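# Carry the coat stand into the taped area next door

## Task

Take the coat stand into the adjoining room and leave it standing upright with each of its four feet fully within the yellow-taped area, with no foot on the tape. The coffee table must still be upright at the end. Neither the stand nor the robot may topple or be left leaning. The stand must stay in place by itself once the robot lets go.

## Robot and tools

Robot: TidyBot++, a wheeled base (0.54 m long, 0.50 m wide, 0.38 m tall) on four powered casters. It can drive forward, slide sideways and turn in place. On top sits one seven-joint arm ending in a two-finger gripper. The shoulder is 0.12 m ahead of the base centre and 0.68 m above the floor. Arm segments are 0.42 m (upper arm), 0.31 m (forearm) and 0.31 m (wrist to the hand point). Cameras: base_camera is fixed on the base; wrist_camera looks along the hand. The arm begins folded with the hand pointing down, sticking out up to 0.08 m ahead of the base, with the elbow up to 1.15 m high.

Frames: the base frame sits on the floor under the base centre, with x forward, y left and z up. hand_pose is reported in this frame. It is the point between the finger pads; its z axis runs out along the fingers and its y axis is the closing direction. The odometry frame is the base frame where the robot stood at the start. base_odometry heading is in radians, positive to the left, from -3.142 to 3.142. It counts wheel turns, so any slip shows up as travel, and it drifts a few cm and degrees over many moves. base_tilt gives forward and right lean in degrees.

execute_actions(actions, cameras): actions is a list holding one action, or an empty list that only returns state and images. An action may contain:
- base: exactly one relative move, measured from where the base last reported itself. translate_m is metres along x, forward positive, -2 to 2. strafe_m is metres along y, left positive, -2 to 2. rotate_rad is radians, counter-clockwise from above positive, -6.3 to 6.3. A move needing more than 8.667 s at its top speed is refused.
- joints: absolute targets by name, in radians. joint_1_rad (any angle; turns the whole arm, positive is clockwise from above, opposite to rotate_rad). joint_2_rad shoulder, -2.249 to 2.249. joint_3_rad any angle. joint_4_rad elbow, -2.579 to 2.579. joint_5_rad any angle. joint_6_rad wrist, -2.099 to 2.099. joint_7_rad any angle; with the hand down, positive is counter-clockwise, and at 1.57 the fingers open left and right. gripper_pos runs 0 (open, about 85 mm gap) to 1 (closed, squeezing about 100 N per finger). The gap is roughly 85 x (1 - gripper_pos) mm. Unbounded joints take the short way, so turn them in steps of less than half a turn.
- speeds: optional caps for this action only. translate_m and strafe_m accept 0.05 to 0.5 m/s; rotate_rad accepts 0.1 to 1.57 rad/s. The default is the top of each range.
Base and joint motions begin together. An unknown key or an out-of-range value rejects the whole call. Anything left out may still be straining toward its earlier target. No action runs past 15 s. cameras is a list of base_camera, wrist_camera or all; null or omitted gives all, [] gives none.

Planar arm model (joint_1_rad 0, joint_3_rad 3.14, joint_5_rad 0): the segment angles from vertical, forward positive, are joint_2_rad, then joint_2_rad - joint_4_rad, then that minus joint_6_rad. Reach is the sum of length x sin(angle); height above the shoulder is the sum of length x cos(angle). Arm joints move at up to 1.39 rad/s (1.22 for joints 5 to 7). With the hand pointing down it rises at most about 0.94 m, and only near the base.

wait(seconds): 0 to 10 s with nothing new commanded. It returns the same state and images.
zoom_image(camera, region): a closer look at the latest full image of base_camera or wrist_camera. region is [x0, y0, x1, y1] in pixels from the top-left, at most 504 x 504.
read_manual(section): only returns licence texts and moves nothing.
finished_scene(scene): ends the current scene by its number. It cannot be undone, and the goal must already hold by itself.

Result lines: base_status and joint_status tell how each commanded motion ended. done means the target was reached; for the base it only means the wheels turned enough, even if they slipped. off_target means it stopped elsewhere and may still be pushing. contact_stop or time_out means it gave up and holds there. A blocked base can read done while short of its goal. "joint command not followed" with a "cause:" line means the arm targets were held back, usually because the arm would hit itself; those joints show not_followed and may be retried later. on_its_own lists movement you did not command. joint_positions, hand_pose (can be 1 to 2 cm off), motor_effort as percent of maximum with the peak in brackets, and Motor temperatures (one per arm joint) are also reported. The pictures line names the cameras in image order. ARM HIT means a hard collision with the base or the arm itself. MOTOR HOT appears from 60 °C; OVER-TEMPERATURE FAULT at 75 °C lets the arm sag, and affected keys read limit_stop_at_motor_heat, so resend them. Torque limits are 104.5 N m for joints 1 to 4 and 51.3 for 5 to 7. Going over them freezes the arm for 10 s, but the base keeps moving.

Practical notes: friction leaves joints slightly short. To correct, resend last command + (wanted - read), but not while carrying a load, since the arm sags under weight. The simulation runs while you think, holding the last command. Things to avoid: driving while the arm is snagged on something above about 0.8 m, since that can tip the robot; pushing or pulling sideways on a raised hand; dropping or slamming the stand; hard shoves; knocking the coffee table over; overheating motors by holding a load for a long time. Loose objects may get a brief random push now and then.

Each tool is called after "Call:" as a command line: name --argument value for each argument, lists and objects as JSON in quotes; but a table of rows of numbers goes row by row, as --pt "numbers of a row", without its own name.

## Session

Call:
execute_actions --actions '[]'

Scene clock: 0.00 s.
Motor temperatures (°C, as the motors report them): [36 36 32 35 41 35 41]
base_odometry: x=+0.000 y=+0.000 heading=+0.000 (m, m, rad; odometry frame)
base_tilt: forward=+0.0 right=+0.7 (deg)
base_status: not commanded
joint_positions: joint_1_rad=-0.029 joint_2_rad=-0.375 joint_3_rad=+3.171 joint_4_rad=-2.520 joint_5_rad=+0.022 joint_6_rad=-0.884 joint_7_rad=+1.585 gripper_pos=+0.000
joint_status: not commanded
motor_effort: joint_1_rad=-1 joint_2_rad=-5 joint_3_rad=+0 joint_4_rad=+21 joint_5_rad=+0 joint_6_rad=+3 joint_7_rad=+0 (%)
hand_pose: x=+0.2644 y=-0.0027 z=+0.5935 quat_wxyz=(+0.004, +0.998, +0.014, +0.057) (m; base frame)
pictures: base_camera, wrist_camera
Images, in order (width x height): base_camera 644x364, wrist_camera 644x476.

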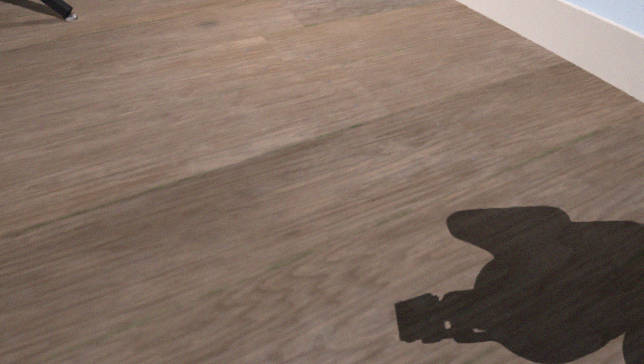

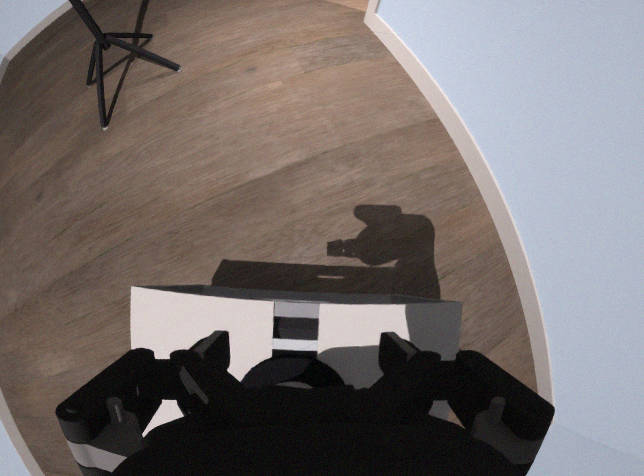

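Let me point the hand forward to look around.

Call:
execute_actions --actions '[{"joints":{"joint_2_rad":-0.3,"joint_4_rad":-1.5,"joint_6_rad":0.2}}]' --cameras '["wrist_camera"]'

Scene clock: 4.03 s.
Motor temperatures (°C, as the motors report them): [36 36 32 35 41 35 41]
base_odometry: x=+0.000 y=+0.000 heading=+0.000 (m, m, rad; odometry frame)
base_tilt: forward=+0.0 right=+0.7 (deg)
base_status: not commanded
joint_positions: joint_1_rad=-0.029 joint_2_rad=-0.324 joint_3_rad=+3.171 joint_4_rad=-1.521 joint_5_rad=+0.022 joint_6_rad=+0.168 joint_7_rad=+1.585 gripper_pos=+0.000
joint_status: all done
motor_effort: joint_1_rad=-1(1) joint_2_rad=-11(13) joint_3_rad=+0(0) joint_4_rad=+21(23) joint_5_rad=+0(1) joint_6_rad=+7(8) joint_7_rad=+0(0) (%)
hand_pose: x=+0.5451 y=-0.0031 z=+1.3558 quat_wxyz=(+0.012, +0.492, +0.007, +0.870) (m; base frame)
pictures: wrist_camera
Images, in order (width x height): wrist_camera 644x476.

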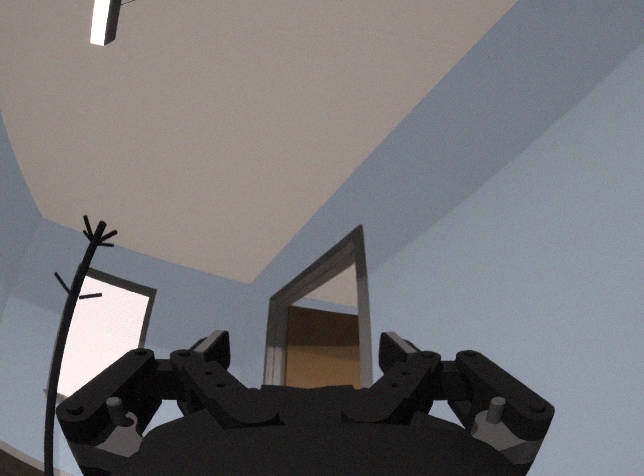

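Call:
execute_actions --actions '[{"joints":{"joint_2_rad":0.5,"joint_4_rad":-1.5,"joint_6_rad":0.43},"base":{"rotate_rad":0.45}}]'

Scene clock: 8.47 s.
Motor temperatures (°C, as the motors report them): [36 36 32 35 41 35 41]
base_odometry: x=+0.000 y=+0.000 heading=+0.449 (m, m, rad; odometry frame)
base_tilt: forward=+0.0 right=+0.6 (deg)
base_status: done
joint_positions: joint_1_rad=-0.030 joint_2_rad=+0.492 joint_3_rad=+3.171 joint_4_rad=-1.520 joint_5_rad=+0.022 joint_6_rad=+0.393 joint_7_rad=+1.585 gripper_pos=+0.000
joint_status: all done
motor_effort: joint_1_rad=-1(2) joint_2_rad=-42(45) joint_3_rad=-1(3) joint_4_rad=+22(24) joint_5_rad=-1(0) joint_6_rad=+8(9) joint_7_rad=+0(0) (%)
hand_pose: x=+0.9131 y=+0.0105 z=+0.9029 quat_wxyz=(+0.012, +0.724, +0.022, +0.689) (m; base frame)
pictures: base_camera, wrist_camera
Images, in order (width x height): base_camera 644x364, wrist_camera 644x476.

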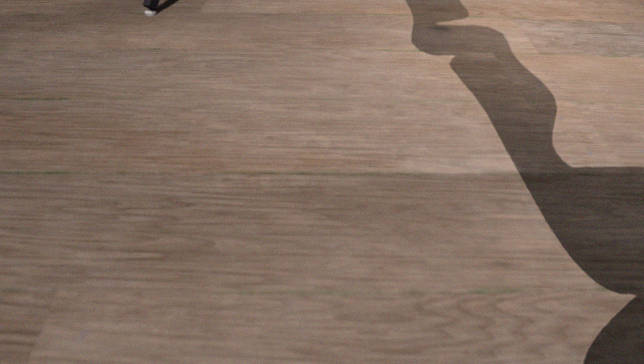

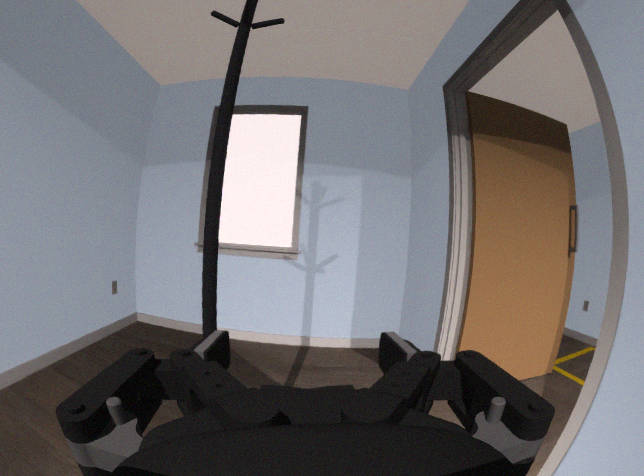

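Call:
execute_actions --actions '[{"base":{"rotate_rad":0.2}}]'

Scene clock: 10.93 s.
Motor temperatures (°C, as the motors report them): [36 36 32 35 41 35 41]
base_odometry: x=+0.000 y=+0.000 heading=+0.649 (m, m, rad; odometry frame)
base_tilt: forward=+0.0 right=+0.7 (deg)
base_status: done
joint_positions: joint_1_rad=-0.032 joint_2_rad=+0.492 joint_3_rad=+3.165 joint_4_rad=-1.520 joint_5_rad=+0.022 joint_6_rad=+0.393 joint_7_rad=+1.585 gripper_pos=+0.000
joint_status: not commanded
motor_effort: joint_1_rad=-1(6) joint_2_rad=-42(43) joint_3_rad=-1(3) joint_4_rad=+22(22) joint_5_rad=+0(1) joint_6_rad=+8(9) joint_7_rad=+0(0) (%)
hand_pose: x=+0.9129 y=+0.0156 z=+0.9030 quat_wxyz=(+0.009, +0.724, +0.023, +0.690) (m; base frame)
pictures: base_camera, wrist_camera
Images, in order (width x height): base_camera 644x364, wrist_camera 644x476.

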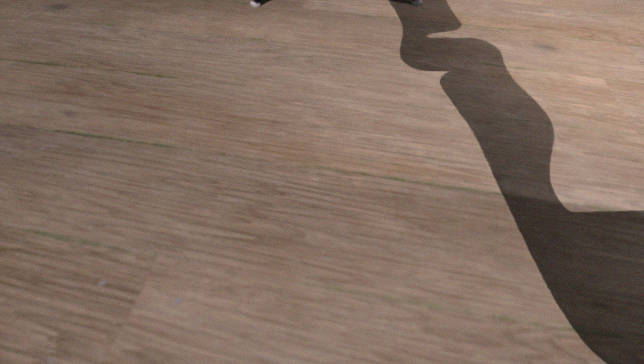

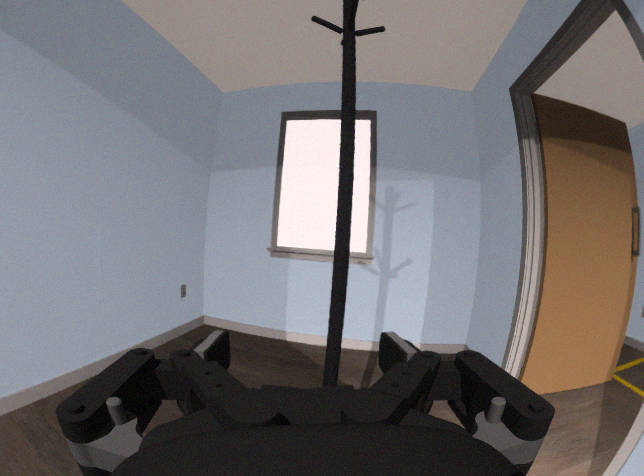

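Call:
execute_actions --actions '[{"base":{"rotate_rad":-0.045}}]' --cameras '[]'

Call:
execute_actions --actions '[{"base":{"translate_m":0.25}}]' --cameras '["wrist_camera"]'

Scene clock: 13.60 s.
Motor temperatures (°C, as the motors report them): [36 36 32 35 41 35 41]
base_odometry: x=+0.000 y=+0.000 heading=+0.604 (m, m, rad; odometry frame)
base_tilt: forward=+0.0 right=+0.7 (deg)
base_status: done
joint_positions: joint_1_rad=-0.023 joint_2_rad=+0.492 joint_3_rad=+3.167 joint_4_rad=-1.520 joint_5_rad=+0.022 joint_6_rad=+0.393 joint_7_rad=+1.585 gripper_pos=+0.000
joint_status: not commanded
motor_effort: joint_1_rad=-1(3) joint_2_rad=-42(43) joint_3_rad=-1(3) joint_4_rad=+22(22) joint_5_rad=+0(1) joint_6_rad=+8(8) joint_7_rad=+0(0) (%)
hand_pose: x=+0.9131 y=+0.0068 z=+0.9030 quat_wxyz=(+0.013, +0.724, +0.020, +0.690) (m; base frame)
pictures: none
No camera images: the call's "cameras" was empty. Leave "cameras" out to get every camera's image.

Scene clock: 15.40 s.
Motor temperatures (°C, as the motors report them): [36 36 32 35 41 35 41]
base_odometry: x=+0.206 y=+0.142 heading=+0.605 (m, m, rad; odometry frame)
base_tilt: forward=+0.0 right=+0.7 (deg)
base_status: done
joint_positions: joint_1_rad=-0.023 joint_2_rad=+0.495 joint_3_rad=+3.167 joint_4_rad=-1.520 joint_5_rad=+0.022 joint_6_rad=+0.395 joint_7_rad=+1.585 gripper_pos=+0.000
joint_status: not commanded
motor_effort: joint_1_rad=-1(2) joint_2_rad=-42(46) joint_3_rad=-1(2) joint_4_rad=+22(22) joint_5_rad=+0(0) joint_6_rad=+8(8) joint_7_rad=+0(0) (%)
hand_pose: x=+0.9138 y=+0.0071 z=+0.9017 quat_wxyz=(+0.013, +0.724, +0.020, +0.690) (m; base frame)
pictures: wrist_camera
Images, in order (width x height): wrist_camera 644x476.

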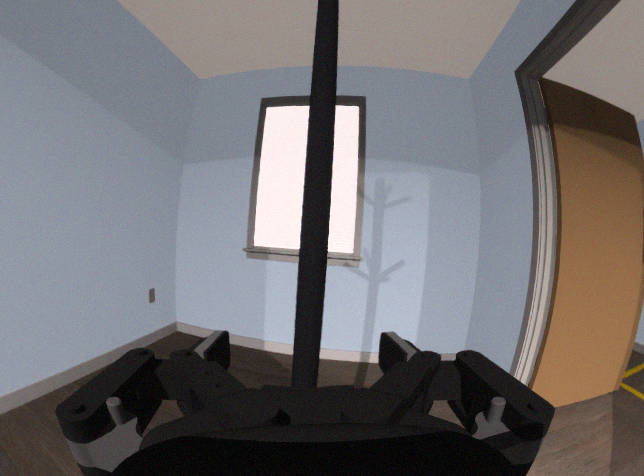

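Call:
execute_actions --actions '[{"base":{"translate_m":0.15},"speeds":{"translate_m":0.2}}]' --cameras '["wrist_camera"]'

Scene clock: 18.67 s.
Motor temperatures (°C, as the motors report them): [36 36 32 35 41 35 41]
base_odometry: x=+0.329 y=+0.228 heading=+0.606 (m, m, rad; odometry frame)
base_tilt: forward=+0.0 right=+0.7 (deg)
base_status: done
joint_positions: joint_1_rad=-0.023 joint_2_rad=+0.495 joint_3_rad=+3.167 joint_4_rad=-1.520 joint_5_rad=+0.022 joint_6_rad=+0.396 joint_7_rad=+1.585 gripper_pos=+0.000
joint_status: not commanded
motor_effort: joint_1_rad=-1(4) joint_2_rad=-42(45) joint_3_rad=-1(3) joint_4_rad=+21(23) joint_5_rad=+0(1) joint_6_rad=+8(10) joint_7_rad=+0(0) (%)
hand_pose: x=+0.9138 y=+0.0071 z=+0.9017 quat_wxyz=(+0.013, +0.724, +0.020, +0.690) (m; base frame)
pictures: wrist_camera
Images, in order (width x height): wrist_camera 644x476.

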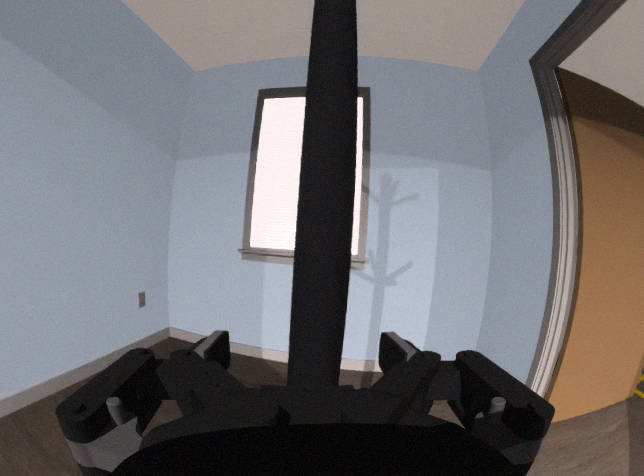

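Call:
execute_actions --actions '[{"base":{"translate_m":0.04},"speeds":{"translate_m":0.1}}]' --cameras '[]'

Call:
execute_actions --actions '[{"joints":{"gripper_pos":1}}]' --cameras '["wrist_camera"]'

Scene clock: 21.07 s.
Motor temperatures (°C, as the motors report them): [36 36 32 35 41 35 41]
base_odometry: x=+0.362 y=+0.251 heading=+0.606 (m, m, rad; odometry frame)
base_tilt: forward=+0.0 right=+0.6 (deg)
base_status: done
joint_positions: joint_1_rad=-0.023 joint_2_rad=+0.495 joint_3_rad=+3.167 joint_4_rad=-1.520 joint_5_rad=+0.022 joint_6_rad=+0.396 joint_7_rad=+1.585 gripper_pos=+0.000
joint_status: not commanded
motor_effort: joint_1_rad=-1(4) joint_2_rad=-43(45) joint_3_rad=-1(3) joint_4_rad=+22(22) joint_5_rad=+0(1) joint_6_rad=+9(9) joint_7_rad=+0(0) (%)
hand_pose: x=+0.9139 y=+0.0071 z=+0.9019 quat_wxyz=(+0.013, +0.724, +0.020, +0.690) (m; base frame)
pictures: none
No camera images: the call's "cameras" was empty. Leave "cameras" out to get every camera's image.

Scene clock: 22.17 s.
Motor temperatures (°C, as the motors report them): [36 36 32 35 41 35 41]
base_odometry: x=+0.362 y=+0.251 heading=+0.606 (m, m, rad; odometry frame)
base_tilt: forward=+0.0 right=+0.6 (deg)
base_status: not commanded
joint_positions: joint_1_rad=-0.016 joint_2_rad=+0.495 joint_3_rad=+3.170 joint_4_rad=-1.520 joint_5_rad=+0.018 joint_6_rad=+0.396 joint_7_rad=+1.584 gripper_pos=+0.684
joint_status: gripper_pos off_target (ended at +0.684, target +1.000)
motor_effort: joint_1_rad=-1(9) joint_2_rad=-43(45) joint_3_rad=+0(6) joint_4_rad=+21(23) joint_5_rad=+4(5) joint_6_rad=+8(9) joint_7_rad=+5(7) (%)
hand_pose: x=+0.9141 y=-0.0010 z=+0.9019 quat_wxyz=(+0.016, +0.724, +0.014, +0.690) (m; base frame)
pictures: wrist_camera
Images, in order (width x height): wrist_camera 644x476.

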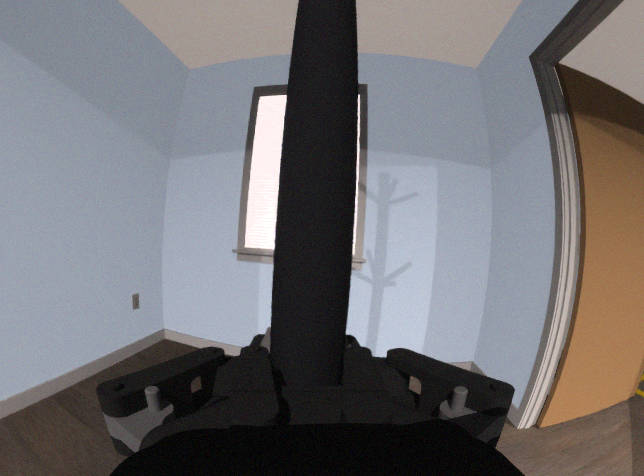

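Gripped. Lift a little.

Call:
execute_actions --actions '[{"joints":{"joint_2_rad":0.4,"joint_6_rad":0.33}}]' --cameras '["base_camera"]'

Scene clock: 24.03 s.
Motor temperatures (°C, as the motors report them): [36 36 32 35 41 35 41]
base_odometry: x=+0.362 y=+0.251 heading=+0.606 (m, m, rad; odometry frame)
base_tilt: forward=+0.1 right=+0.7 (deg)
base_status: not commanded
joint_positions: joint_1_rad=-0.016 joint_2_rad=+0.476 joint_3_rad=+3.170 joint_4_rad=-1.520 joint_5_rad=+0.013 joint_6_rad=+0.349 joint_7_rad=+1.583 gripper_pos=+0.686
joint_status: joint_2_rad off_target (ended at +0.476, target +0.400); the others done
motor_effort: joint_1_rad=-1(4) joint_2_rad=-52(51) joint_3_rad=+1(1) joint_4_rad=+25(26) joint_5_rad=+6(6) joint_6_rad=+10(10) joint_7_rad=+7(7) (%)
hand_pose: x=+0.9088 y=-0.0015 z=+0.9028 quat_wxyz=(+0.015, +0.733, +0.012, +0.680) (m; base frame)
pictures: base_camera
Images, in order (width x height): base_camera 644x364.

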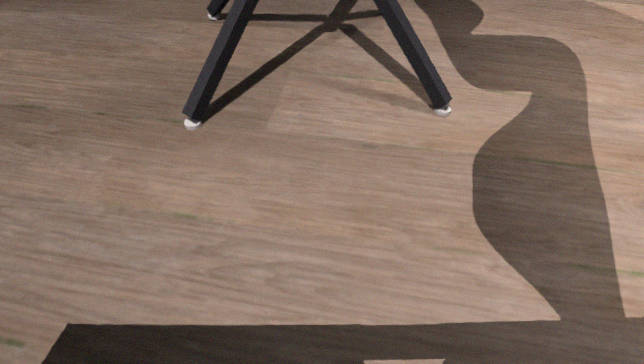

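Call:
execute_actions --actions '[{"joints":{"joint_2_rad":0.25,"joint_6_rad":0.2}}]' --cameras '["base_camera"]'

Scene clock: 27.10 s.
Motor temperatures (°C, as the motors report them): [36 37 32 35 41 35 41]
base_odometry: x=+0.362 y=+0.251 heading=+0.606 (m, m, rad; odometry frame)
base_tilt: forward=+0.1 right=+0.7 (deg)
base_status: not commanded
joint_positions: joint_1_rad=-0.016 joint_2_rad=+0.377 joint_3_rad=+3.170 joint_4_rad=-1.552 joint_5_rad=+0.007 joint_6_rad=+0.181 joint_7_rad=+1.577 gripper_pos=+0.686
joint_status: joint_2_rad off_target (ended at +0.377, target +0.250); the others done
motor_effort: joint_1_rad=-2(3) joint_2_rad=-59(60) joint_3_rad=+0(1) joint_4_rad=+34(37) joint_5_rad=+6(7) joint_6_rad=+15(16) joint_7_rad=+8(8) (%)
hand_pose: x=+0.8751 y=-0.0036 z=+0.9077 quat_wxyz=(+0.011, +0.767, +0.005, +0.642) (m; base frame)
pictures: base_camera
Images, in order (width x height): base_camera 644x364.

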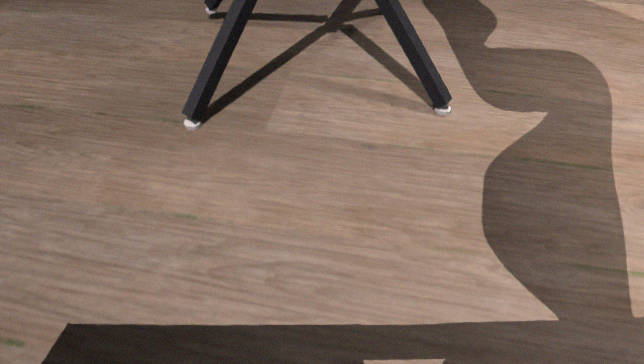

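Call:
execute_actions --actions '[{"joints":{"joint_2_rad":0.1,"joint_6_rad":0.36,"joint_4_rad":-1.45}}]' --cameras '["base_camera"]'

Scene clock: 29.93 s.
Motor temperatures (°C, as the motors report them): [36 37 32 35 41 35 41]
base_odometry: x=+0.362 y=+0.251 heading=+0.606 (m, m, rad; odometry frame)
base_tilt: forward=+0.0 right=+0.7 (deg)
base_status: not commanded
joint_positions: joint_1_rad=-0.022 joint_2_rad=+0.318 joint_3_rad=+3.170 joint_4_rad=-1.597 joint_5_rad=+0.008 joint_6_rad=+0.183 joint_7_rad=+1.576 gripper_pos=+0.688
joint_status: joint_2_rad off_target (ended at +0.318, target +0.100); joint_4_rad off_target (ended at -1.597, target -1.450); joint_6_rad off_target (ended at +0.183, target +0.360)
motor_effort: joint_1_rad=-1(3) joint_2_rad=-74(75) joint_3_rad=-1(1) joint_4_rad=+54(53) joint_5_rad=+0(6) joint_6_rad=+29(28) joint_7_rad=+1(8) (%)
hand_pose: x=+0.8540 y=+0.0000 z=+0.9258 quat_wxyz=(+0.009, +0.761, +0.006, +0.648) (m; base frame)
pictures: base_camera
Images, in order (width x height): base_camera 644x364.

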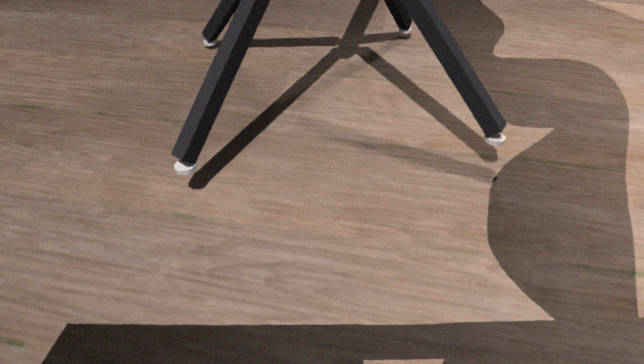

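Call:
execute_actions --actions '[{"base":{"rotate_rad":-0.6},"speeds":{"rotate_rad":0.5}}]'

Scene clock: 34.60 s.
Motor temperatures (°C, as the motors report them): [36 37 32 35 41 35 41]
base_odometry: x=+0.362 y=+0.251 heading=+0.007 (m, m, rad; odometry frame)
base_tilt: forward=+0.1 right=+0.7 (deg)
base_status: done
joint_positions: joint_1_rad=-0.031 joint_2_rad=+0.316 joint_3_rad=+3.178 joint_4_rad=-1.597 joint_5_rad=+0.008 joint_6_rad=+0.189 joint_7_rad=+1.576 gripper_pos=+0.688
joint_status: not commanded
motor_effort: joint_1_rad=-2(10) joint_2_rad=-74(75) joint_3_rad=-2(8) joint_4_rad=+54(54) joint_5_rad=+0(2) joint_6_rad=+28(29) joint_7_rad=+1(2) (%)
hand_pose: x=+0.8540 y=+0.0020 z=+0.9287 quat_wxyz=(+0.009, +0.759, +0.008, +0.651) (m; base frame)
pictures: base_camera, wrist_camera
Images, in order (width x height): base_camera 644x364, wrist_camera 644x476.

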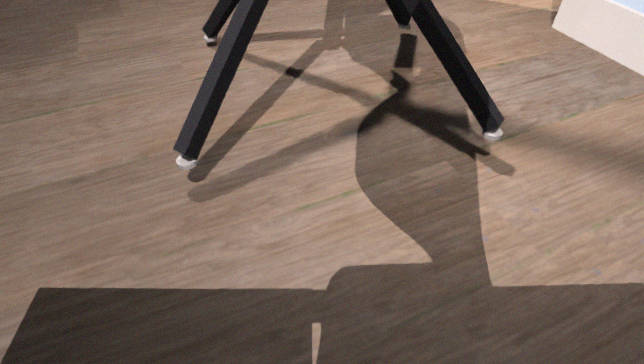

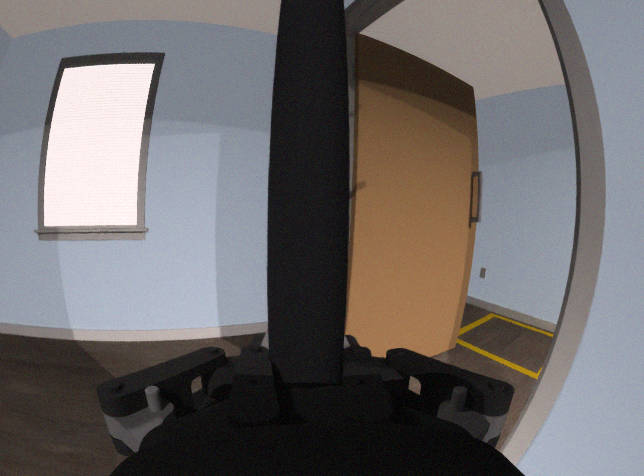

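Call:
execute_actions --actions '[{"base":{"rotate_rad":-0.5},"speeds":{"rotate_rad":0.5}}]'

Scene clock: 39.07 s.
Motor temperatures (°C, as the motors report them): [36 38 32 35 41 35 41]
base_odometry: x=+0.362 y=+0.251 heading=-0.492 (m, m, rad; odometry frame)
base_tilt: forward=+0.1 right=+0.7 (deg)
base_status: done
joint_positions: joint_1_rad=-0.028 joint_2_rad=+0.315 joint_3_rad=+3.173 joint_4_rad=-1.597 joint_5_rad=+0.008 joint_6_rad=+0.189 joint_7_rad=+1.576 gripper_pos=+0.689
joint_status: not commanded
motor_effort: joint_1_rad=-1(9) joint_2_rad=-73(75) joint_3_rad=-1(7) joint_4_rad=+53(54) joint_5_rad=+1(5) joint_6_rad=+28(29) joint_7_rad=+1(5) (%)
hand_pose: x=+0.8537 y=+0.0029 z=+0.9295 quat_wxyz=(+0.008, +0.759, +0.008, +0.651) (m; base frame)
pictures: base_camera, wrist_camera
Images, in order (width x height): base_camera 644x364, wrist_camera 644x476.

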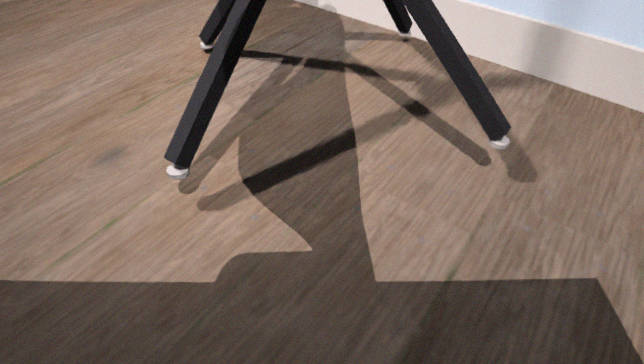

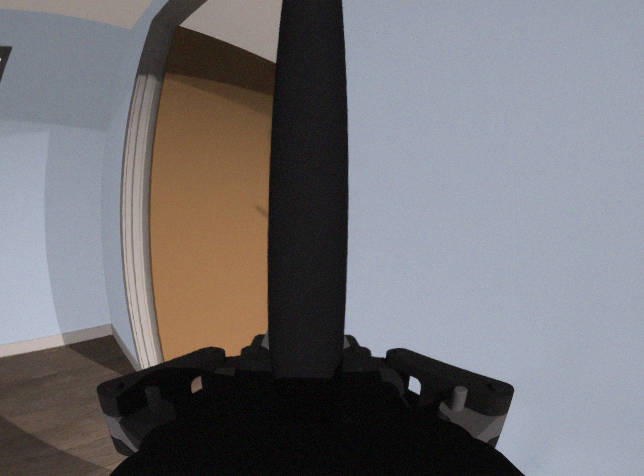

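Call:
execute_actions --actions '[{"base":{"strafe_m":0.45},"speeds":{"strafe_m":0.25}}]'

Scene clock: 43.10 s.
Motor temperatures (°C, as the motors report them): [36 38 32 36 41 35 41]
base_odometry: x=+0.575 y=+0.647 heading=-0.493 (m, m, rad; odometry frame)
base_tilt: forward=+0.0 right=+0.6 (deg)
base_status: done
joint_positions: joint_1_rad=-0.031 joint_2_rad=+0.314 joint_3_rad=+3.172 joint_4_rad=-1.597 joint_5_rad=+0.008 joint_6_rad=+0.190 joint_7_rad=+1.576 gripper_pos=+0.689
joint_status: not commanded
motor_effort: joint_1_rad=+0(4) joint_2_rad=-73(76) joint_3_rad=+0(3) joint_4_rad=+53(55) joint_5_rad=+1(1) joint_6_rad=+28(30) joint_7_rad=+1(2) (%)
hand_pose: x=+0.8535 y=+0.0059 z=+0.9302 quat_wxyz=(+0.006, +0.758, +0.009, +0.652) (m; base frame)
pictures: base_camera, wrist_camera
Images, in order (width x height): base_camera 644x364, wrist_camera 644x476.

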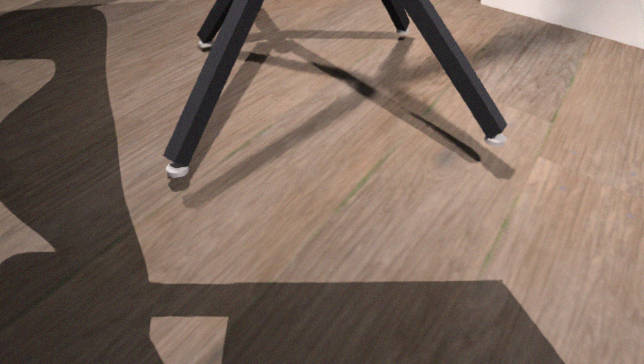

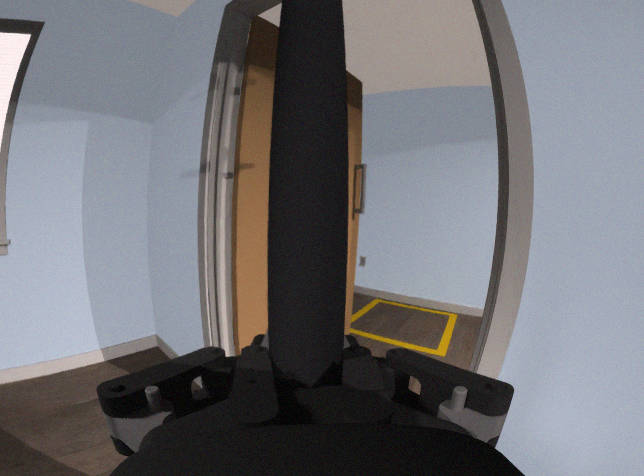

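Call:
execute_actions --actions '[{"base":{"rotate_rad":-0.15},"speeds":{"rotate_rad":0.5}}]' --cameras '[]'

Call:
execute_actions --actions '[{"base":{"translate_m":0.6},"speeds":{"translate_m":0.3}}]'

Scene clock: 47.47 s.
Motor temperatures (°C, as the motors report them): [36 39 32 36 41 36 41]
base_odometry: x=+0.575 y=+0.647 heading=-0.643 (m, m, rad; odometry frame)
base_tilt: forward=+0.1 right=+0.7 (deg)
base_status: done
joint_positions: joint_1_rad=-0.030 joint_2_rad=+0.314 joint_3_rad=+3.179 joint_4_rad=-1.597 joint_5_rad=+0.008 joint_6_rad=+0.190 joint_7_rad=+1.576 gripper_pos=+0.689
joint_status: not commanded
motor_effort: joint_1_rad=-2(9) joint_2_rad=-73(75) joint_3_rad=-1(7) joint_4_rad=+53(54) joint_5_rad=+2(3) joint_6_rad=+28(29) joint_7_rad=+2(3) (%)
hand_pose: x=+0.8536 y=+0.0002 z=+0.9302 quat_wxyz=(+0.010, +0.758, +0.007, +0.652) (m; base frame)
pictures: none
No camera images: the call's "cameras" was empty. Leave "cameras" out to get every camera's image.

Scene clock: 50.47 s.
Motor temperatures (°C, as the motors report them): [36 39 32 36 41 36 41]
base_odometry: x=+1.055 y=+0.287 heading=-0.644 (m, m, rad; odometry frame)
base_tilt: forward=+0.1 right=+0.7 (deg)
base_status: done
joint_positions: joint_1_rad=-0.029 joint_2_rad=+0.304 joint_3_rad=+3.179 joint_4_rad=-1.599 joint_5_rad=+0.008 joint_6_rad=+0.191 joint_7_rad=+1.576 gripper_pos=+0.690
joint_status: not commanded
motor_effort: joint_1_rad=+0(3) joint_2_rad=-72(79) joint_3_rad=+0(2) joint_4_rad=+53(56) joint_5_rad=+1(2) joint_6_rad=+28(30) joint_7_rad=+1(3) (%)
hand_pose: x=+0.8505 y=+0.0000 z=+0.9372 quat_wxyz=(+0.010, +0.755, +0.007, +0.656) (m; base frame)
pictures: base_camera, wrist_camera
Images, in order (width x height): base_camera 644x364, wrist_camera 644x476.

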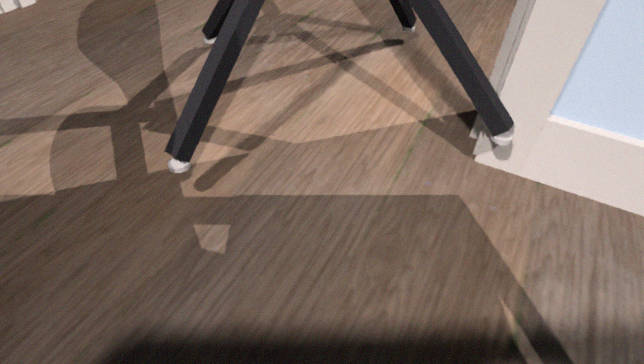

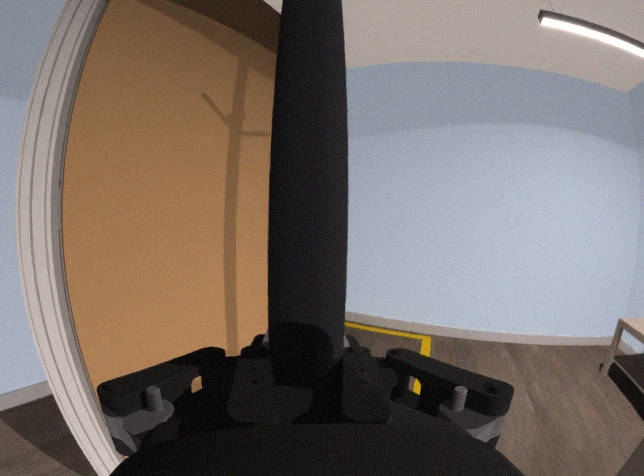

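Foot is about at the right jamb; shift left.

Call:
execute_actions --actions '[{"base":{"strafe_m":0.2},"speeds":{"strafe_m":0.25}}]' --cameras '[]'

Call:
execute_actions --actions '[{"base":{"translate_m":0.5},"speeds":{"translate_m":0.3}}]'

Scene clock: 53.70 s.
Motor temperatures (°C, as the motors report them): [36 39 32 36 41 36 41]
base_odometry: x=+1.176 y=+0.447 heading=-0.644 (m, m, rad; odometry frame)
base_tilt: forward=+0.1 right=+0.6 (deg)
base_status: done
joint_positions: joint_1_rad=-0.031 joint_2_rad=+0.304 joint_3_rad=+3.174 joint_4_rad=-1.599 joint_5_rad=+0.008 joint_6_rad=+0.191 joint_7_rad=+1.576 gripper_pos=+0.690
joint_status: not commanded
motor_effort: joint_1_rad=+0(6) joint_2_rad=-73(75) joint_3_rad=+0(5) joint_4_rad=+53(55) joint_5_rad=+1(1) joint_6_rad=+28(29) joint_7_rad=+1(2) (%)
hand_pose: x=+0.8505 y=+0.0048 z=+0.9372 quat_wxyz=(+0.007, +0.755, +0.009, +0.656) (m; base frame)
pictures: none
No camera images: the call's "cameras" was empty. Leave "cameras" out to get every camera's image.

Scene clock: 56.33 s.
Motor temperatures (°C, as the motors report them): [36 40 32 36 41 36 41]
base_odometry: x=+1.576 y=+0.147 heading=-0.644 (m, m, rad; odometry frame)
base_tilt: forward=+0.0 right=+0.7 (deg)
base_status: done
joint_positions: joint_1_rad=-0.031 joint_2_rad=+0.301 joint_3_rad=+3.174 joint_4_rad=-1.600 joint_5_rad=+0.008 joint_6_rad=+0.193 joint_7_rad=+1.576 gripper_pos=+0.690
joint_status: not commanded
motor_effort: joint_1_rad=-1(1) joint_2_rad=-73(79) joint_3_rad=+0(1) joint_4_rad=+53(55) joint_5_rad=+0(0) joint_6_rad=+29(29) joint_7_rad=+1(1) (%)
hand_pose: x=+0.8497 y=+0.0048 z=+0.9392 quat_wxyz=(+0.007, +0.754, +0.009, +0.657) (m; base frame)
pictures: base_camera, wrist_camera
Images, in order (width x height): base_camera 644x364, wrist_camera 644x476.

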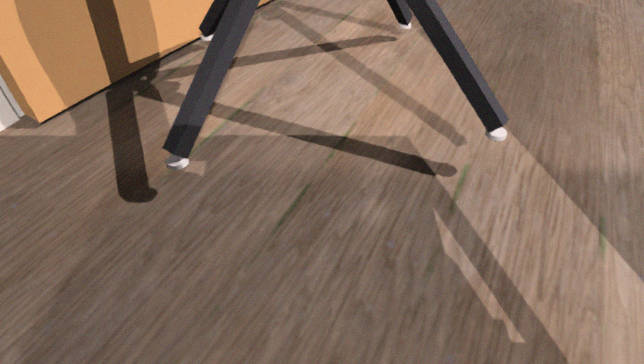

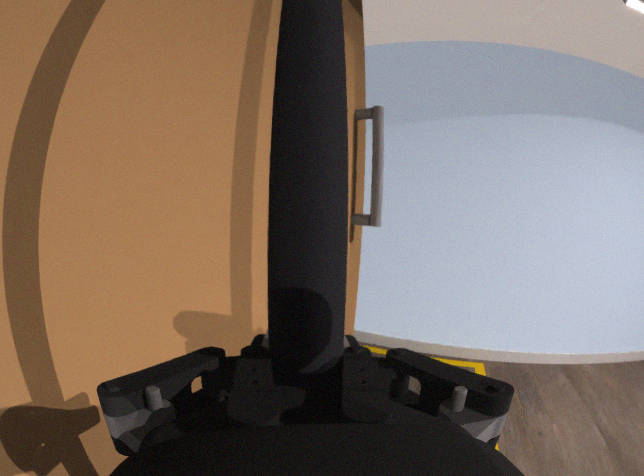

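Call:
execute_actions --actions '[{"base":{"rotate_rad":-0.35},"speeds":{"rotate_rad":0.4}}]'

Scene clock: 59.80 s.
Motor temperatures (°C, as the motors report them): [36 40 32 36 41 36 41]
base_odometry: x=+1.576 y=+0.147 heading=-0.993 (m, m, rad; odometry frame)
base_tilt: forward=+0.0 right=+0.7 (deg)
base_status: done
joint_positions: joint_1_rad=-0.028 joint_2_rad=+0.301 joint_3_rad=+3.177 joint_4_rad=-1.600 joint_5_rad=+0.008 joint_6_rad=+0.193 joint_7_rad=+1.576 gripper_pos=+0.690
joint_status: not commanded
motor_effort: joint_1_rad=-2(7) joint_2_rad=-73(75) joint_3_rad=-1(7) joint_4_rad=+53(54) joint_5_rad=+0(1) joint_6_rad=+28(29) joint_7_rad=+1(3) (%)
hand_pose: x=+0.8497 y=+0.0004 z=+0.9392 quat_wxyz=(+0.009, +0.754, +0.007, +0.657) (m; base frame)
pictures: base_camera, wrist_camera
Images, in order (width x height): base_camera 644x364, wrist_camera 644x476.

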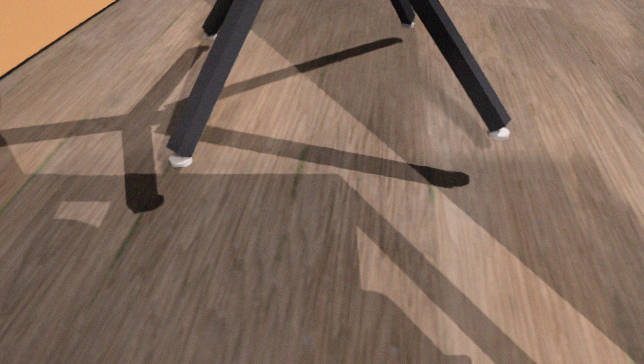

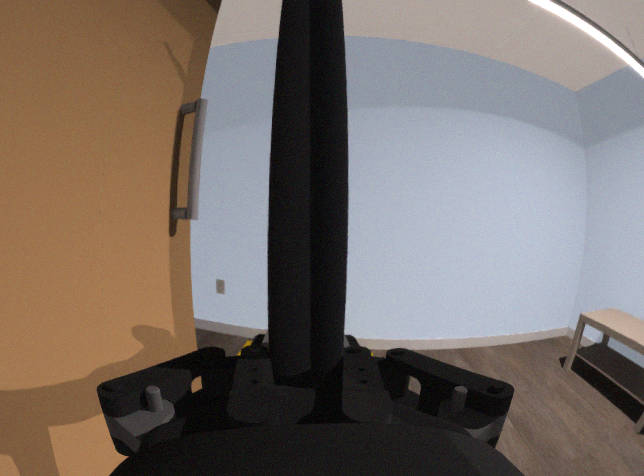

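Tape is straight ahead. Drive.

Call:
execute_actions --actions '[{"base":{"translate_m":0.7},"speeds":{"translate_m":0.3}}]'

Scene clock: 64.17 s.
Motor temperatures (°C, as the motors report them): [36 40 32 36 41 36 41]
base_odometry: x=+1.957 y=-0.440 heading=-0.994 (m, m, rad; odometry frame)
base_tilt: forward=+0.1 right=+0.6 (deg)
base_status: done
joint_positions: joint_1_rad=-0.028 joint_2_rad=+0.298 joint_3_rad=+3.177 joint_4_rad=-1.601 joint_5_rad=+0.008 joint_6_rad=+0.194 joint_7_rad=+1.576 gripper_pos=+0.690
joint_status: not commanded
motor_effort: joint_1_rad=-1(2) joint_2_rad=-72(79) joint_3_rad=+0(1) joint_4_rad=+53(55) joint_5_rad=+0(1) joint_6_rad=+29(30) joint_7_rad=+0(1) (%)
hand_pose: x=+0.8490 y=+0.0003 z=+0.9407 quat_wxyz=(+0.009, +0.753, +0.007, +0.658) (m; base frame)
pictures: base_camera, wrist_camera
Images, in order (width x height): base_camera 644x364, wrist_camera 644x476.

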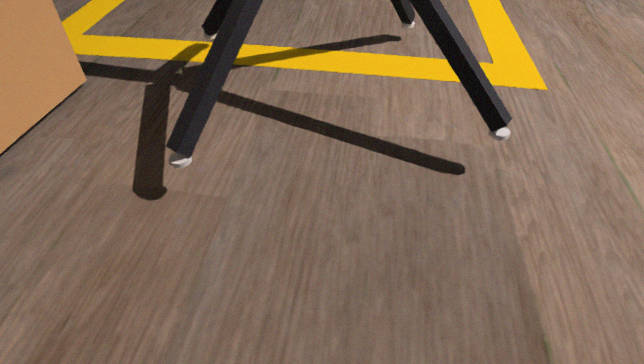

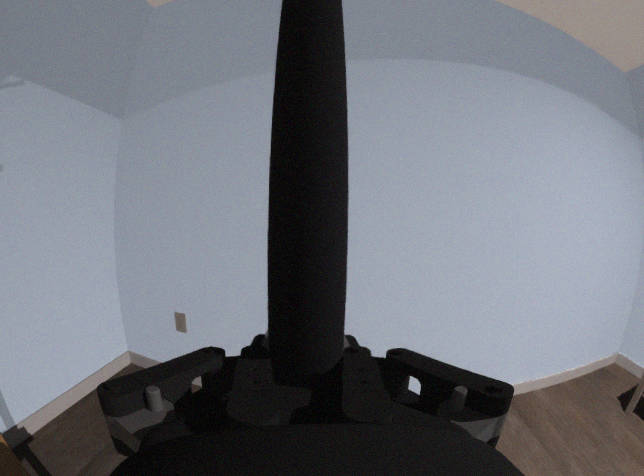

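Call:
execute_actions --actions '[{"base":{"rotate_rad":-0.07},"speeds":{"rotate_rad":0.3}}]' --cameras '[]'

Call:
execute_actions --actions '[{"base":{"strafe_m":0.08},"speeds":{"strafe_m":0.2}}]' --cameras '[]'

Call:
execute_actions --actions '[{"base":{"translate_m":0.3},"speeds":{"translate_m":0.2}}]' --cameras '["base_camera"]'

Scene clock: 68.50 s.
Motor temperatures (°C, as the motors report them): [36 41 32 36 41 36 41]
base_odometry: x=+1.957 y=-0.440 heading=-1.064 (m, m, rad; odometry frame)
base_tilt: forward=+0.1 right=+0.7 (deg)
base_status: done
joint_positions: joint_1_rad=-0.024 joint_2_rad=+0.298 joint_3_rad=+3.177 joint_4_rad=-1.601 joint_5_rad=+0.008 joint_6_rad=+0.194 joint_7_rad=+1.576 gripper_pos=+0.690
joint_status: not commanded
motor_effort: joint_1_rad=-1(7) joint_2_rad=-74(75) joint_3_rad=-1(5) joint_4_rad=+54(55) joint_5_rad=-1(1) joint_6_rad=+29(30) joint_7_rad=+0(2) (%)
hand_pose: x=+0.8490 y=-0.0030 z=+0.9407 quat_wxyz=(+0.011, +0.753, +0.005, +0.658) (m; base frame)
pictures: none
No camera images: the call's "cameras" was empty. Leave "cameras" out to get every camera's image.

Scene clock: 70.03 s.
Motor temperatures (°C, as the motors report them): [36 41 32 36 41 36 41]
base_odometry: x=+2.028 y=-0.402 heading=-1.064 (m, m, rad; odometry frame)
base_tilt: forward=+0.1 right=+0.6 (deg)
base_status: done
joint_positions: joint_1_rad=-0.033 joint_2_rad=+0.298 joint_3_rad=+3.166 joint_4_rad=-1.601 joint_5_rad=+0.008 joint_6_rad=+0.194 joint_7_rad=+1.576 gripper_pos=+0.690
joint_status: not commanded
motor_effort: joint_1_rad=+0(5) joint_2_rad=-73(75) joint_3_rad=+0(4) joint_4_rad=+53(55) joint_5_rad=+0(1) joint_6_rad=+28(29) joint_7_rad=+1(2) (%)
hand_pose: x=+0.8488 y=+0.0109 z=+0.9407 quat_wxyz=(+0.003, +0.753, +0.011, +0.658) (m; base frame)
pictures: none
No camera images: the call's "cameras" was empty. Leave "cameras" out to get every camera's image.

Scene clock: 72.33 s.
Motor temperatures (°C, as the motors report them): [36 41 32 37 41 36 41]
base_odometry: x=+2.174 y=-0.664 heading=-1.063 (m, m, rad; odometry frame)
base_tilt: forward=+0.0 right=+0.7 (deg)
base_status: done
joint_positions: joint_1_rad=-0.033 joint_2_rad=+0.297 joint_3_rad=+3.166 joint_4_rad=-1.602 joint_5_rad=+0.008 joint_6_rad=+0.195 joint_7_rad=+1.576 gripper_pos=+0.690
joint_status: not commanded
motor_effort: joint_1_rad=-1(2) joint_2_rad=-71(79) joint_3_rad=-1(1) joint_4_rad=+53(55) joint_5_rad=-1(0) joint_6_rad=+28(29) joint_7_rad=+1(1) (%)
hand_pose: x=+0.8484 y=+0.0109 z=+0.9416 quat_wxyz=(+0.003, +0.752, +0.011, +0.659) (m; base frame)
pictures: base_camera
Images, in order (width x height): base_camera 644x364.

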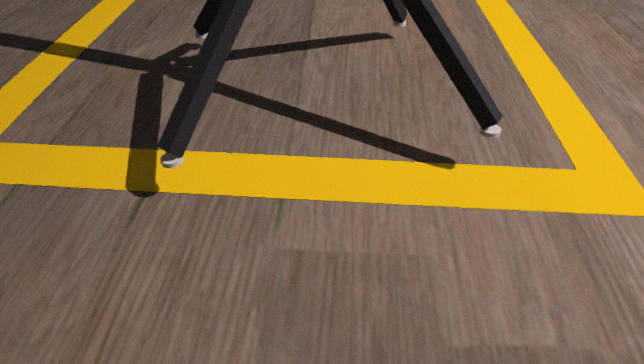

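Call:
execute_actions --actions '[{"base":{"translate_m":0.15},"speeds":{"translate_m":0.2}}]' --cameras '["base_camera"]'

Scene clock: 75.50 s.
Motor temperatures (°C, as the motors report them): [36 41 32 37 41 36 41]
base_odometry: x=+2.247 y=-0.795 heading=-1.062 (m, m, rad; odometry frame)
base_tilt: forward=+0.1 right=+0.7 (deg)
base_status: done
joint_positions: joint_1_rad=-0.033 joint_2_rad=+0.295 joint_3_rad=+3.166 joint_4_rad=-1.603 joint_5_rad=+0.008 joint_6_rad=+0.195 joint_7_rad=+1.576 gripper_pos=+0.690
joint_status: not commanded
motor_effort: joint_1_rad=-2(3) joint_2_rad=-73(77) joint_3_rad=-2(3) joint_4_rad=+54(56) joint_5_rad=+0(0) joint_6_rad=+28(30) joint_7_rad=+0(1) (%)
hand_pose: x=+0.8480 y=+0.0107 z=+0.9423 quat_wxyz=(+0.003, +0.752, +0.011, +0.659) (m; base frame)
pictures: base_camera
Images, in order (width x height): base_camera 644x364.

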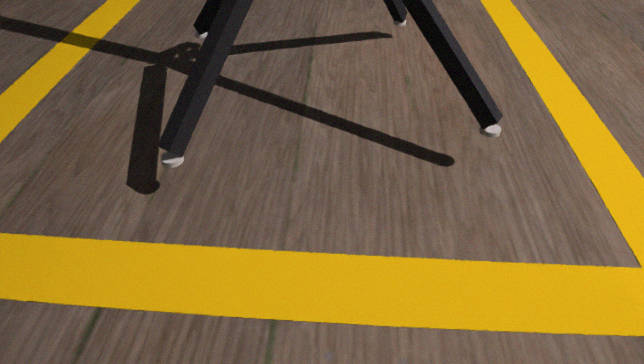

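Good. Lower, release, back off.

Call:
execute_actions --actions '[{"joints":{"joint_2_rad":0.45,"joint_6_rad":0.4,"joint_4_rad":-1.5}}]' --cameras '[]'

Call:
execute_actions --actions '[{"joints":{"gripper_pos":0}}]' --cameras '[]'

Call:
execute_actions --actions '[{"base":{"translate_m":-0.3}}]' --cameras '["base_camera"]'

Scene clock: 78.67 s.
Motor temperatures (°C, as the motors report them): [36 41 32 37 41 36 41]
base_odometry: x=+2.247 y=-0.795 heading=-1.063 (m, m, rad; odometry frame)
base_tilt: forward=+0.0 right=+0.7 (deg)
base_status: not commanded
joint_positions: joint_1_rad=-0.024 joint_2_rad=+0.430 joint_3_rad=+3.166 joint_4_rad=-1.544 joint_5_rad=+0.008 joint_6_rad=+0.342 joint_7_rad=+1.576 gripper_pos=+0.690
joint_status: joint_4_rad off_target (ended at -1.544, target -1.500); joint_6_rad off_target (ended at +0.342, target +0.400); the others done
motor_effort: joint_1_rad=-4(5) joint_2_rad=-41(73) joint_3_rad=-1(5) joint_4_rad=+26(54) joint_5_rad=+6(6) joint_6_rad=+11(28) joint_7_rad=+7(8) (%)
hand_pose: x=+0.8945 y=+0.0061 z=+0.9218 quat_wxyz=(+0.006, +0.728, +0.010, +0.685) (m; base frame)
pictures: none
No camera images: the call's "cameras" was empty. Leave "cameras" out to get every camera's image.

Scene clock: 82.33 s.
Motor temperatures (°C, as the motors report them): [36 41 32 37 41 36 41]
base_odometry: x=+2.247 y=-0.795 heading=-1.063 (m, m, rad; odometry frame)
base_tilt: forward=+0.0 right=+0.6 (deg)
base_status: not commanded
joint_positions: joint_1_rad=-0.034 joint_2_rad=+0.433 joint_3_rad=+3.166 joint_4_rad=-1.526 joint_5_rad=+0.008 joint_6_rad=+0.369 joint_7_rad=+1.576 gripper_pos=+0.000
joint_status: all done
motor_effort: joint_1_rad=-1(4) joint_2_rad=-40(43) joint_3_rad=-1(3) joint_4_rad=+22(27) joint_5_rad=+0(7) joint_6_rad=+8(11) joint_7_rad=+1(7) (%)
hand_pose: x=+0.8978 y=+0.0140 z=+0.9389 quat_wxyz=(+0.003, +0.714, +0.013, +0.701) (m; base frame)
pictures: none
No camera images: the call's "cameras" was empty. Leave "cameras" out to get every camera's image.

Scene clock: 84.33 s.
Motor temperatures (°C, as the motors report them): [36 41 32 37 41 36 41]
base_odometry: x=+2.101 y=-0.533 heading=-1.063 (m, m, rad; odometry frame)
base_tilt: forward=+0.0 right=+0.7 (deg)
base_status: done
joint_positions: joint_1_rad=-0.033 joint_2_rad=+0.442 joint_3_rad=+3.166 joint_4_rad=-1.524 joint_5_rad=+0.008 joint_6_rad=+0.369 joint_7_rad=+1.576 gripper_pos=+0.000
joint_status: not commanded
motor_effort: joint_1_rad=-1(5) joint_2_rad=-40(44) joint_3_rad=+0(3) joint_4_rad=+22(24) joint_5_rad=+0(1) joint_6_rad=+8(9) joint_7_rad=+0(0) (%)
hand_pose: x=+0.9005 y=+0.0133 z=+0.9333 quat_wxyz=(+0.003, +0.716, +0.013, +0.698) (m; base frame)
pictures: base_camera
Images, in order (width x height): base_camera 644x364.

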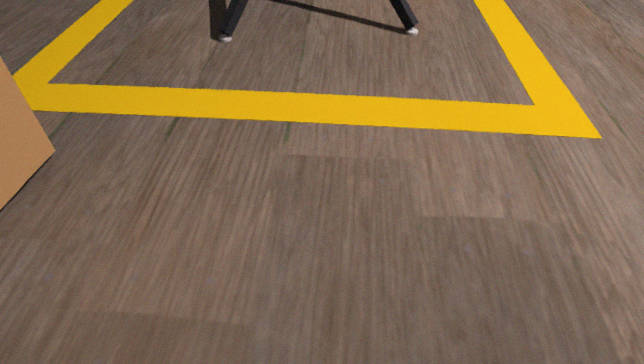

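Call:
finished_scene --scene 1

The scene is finished: the task was done.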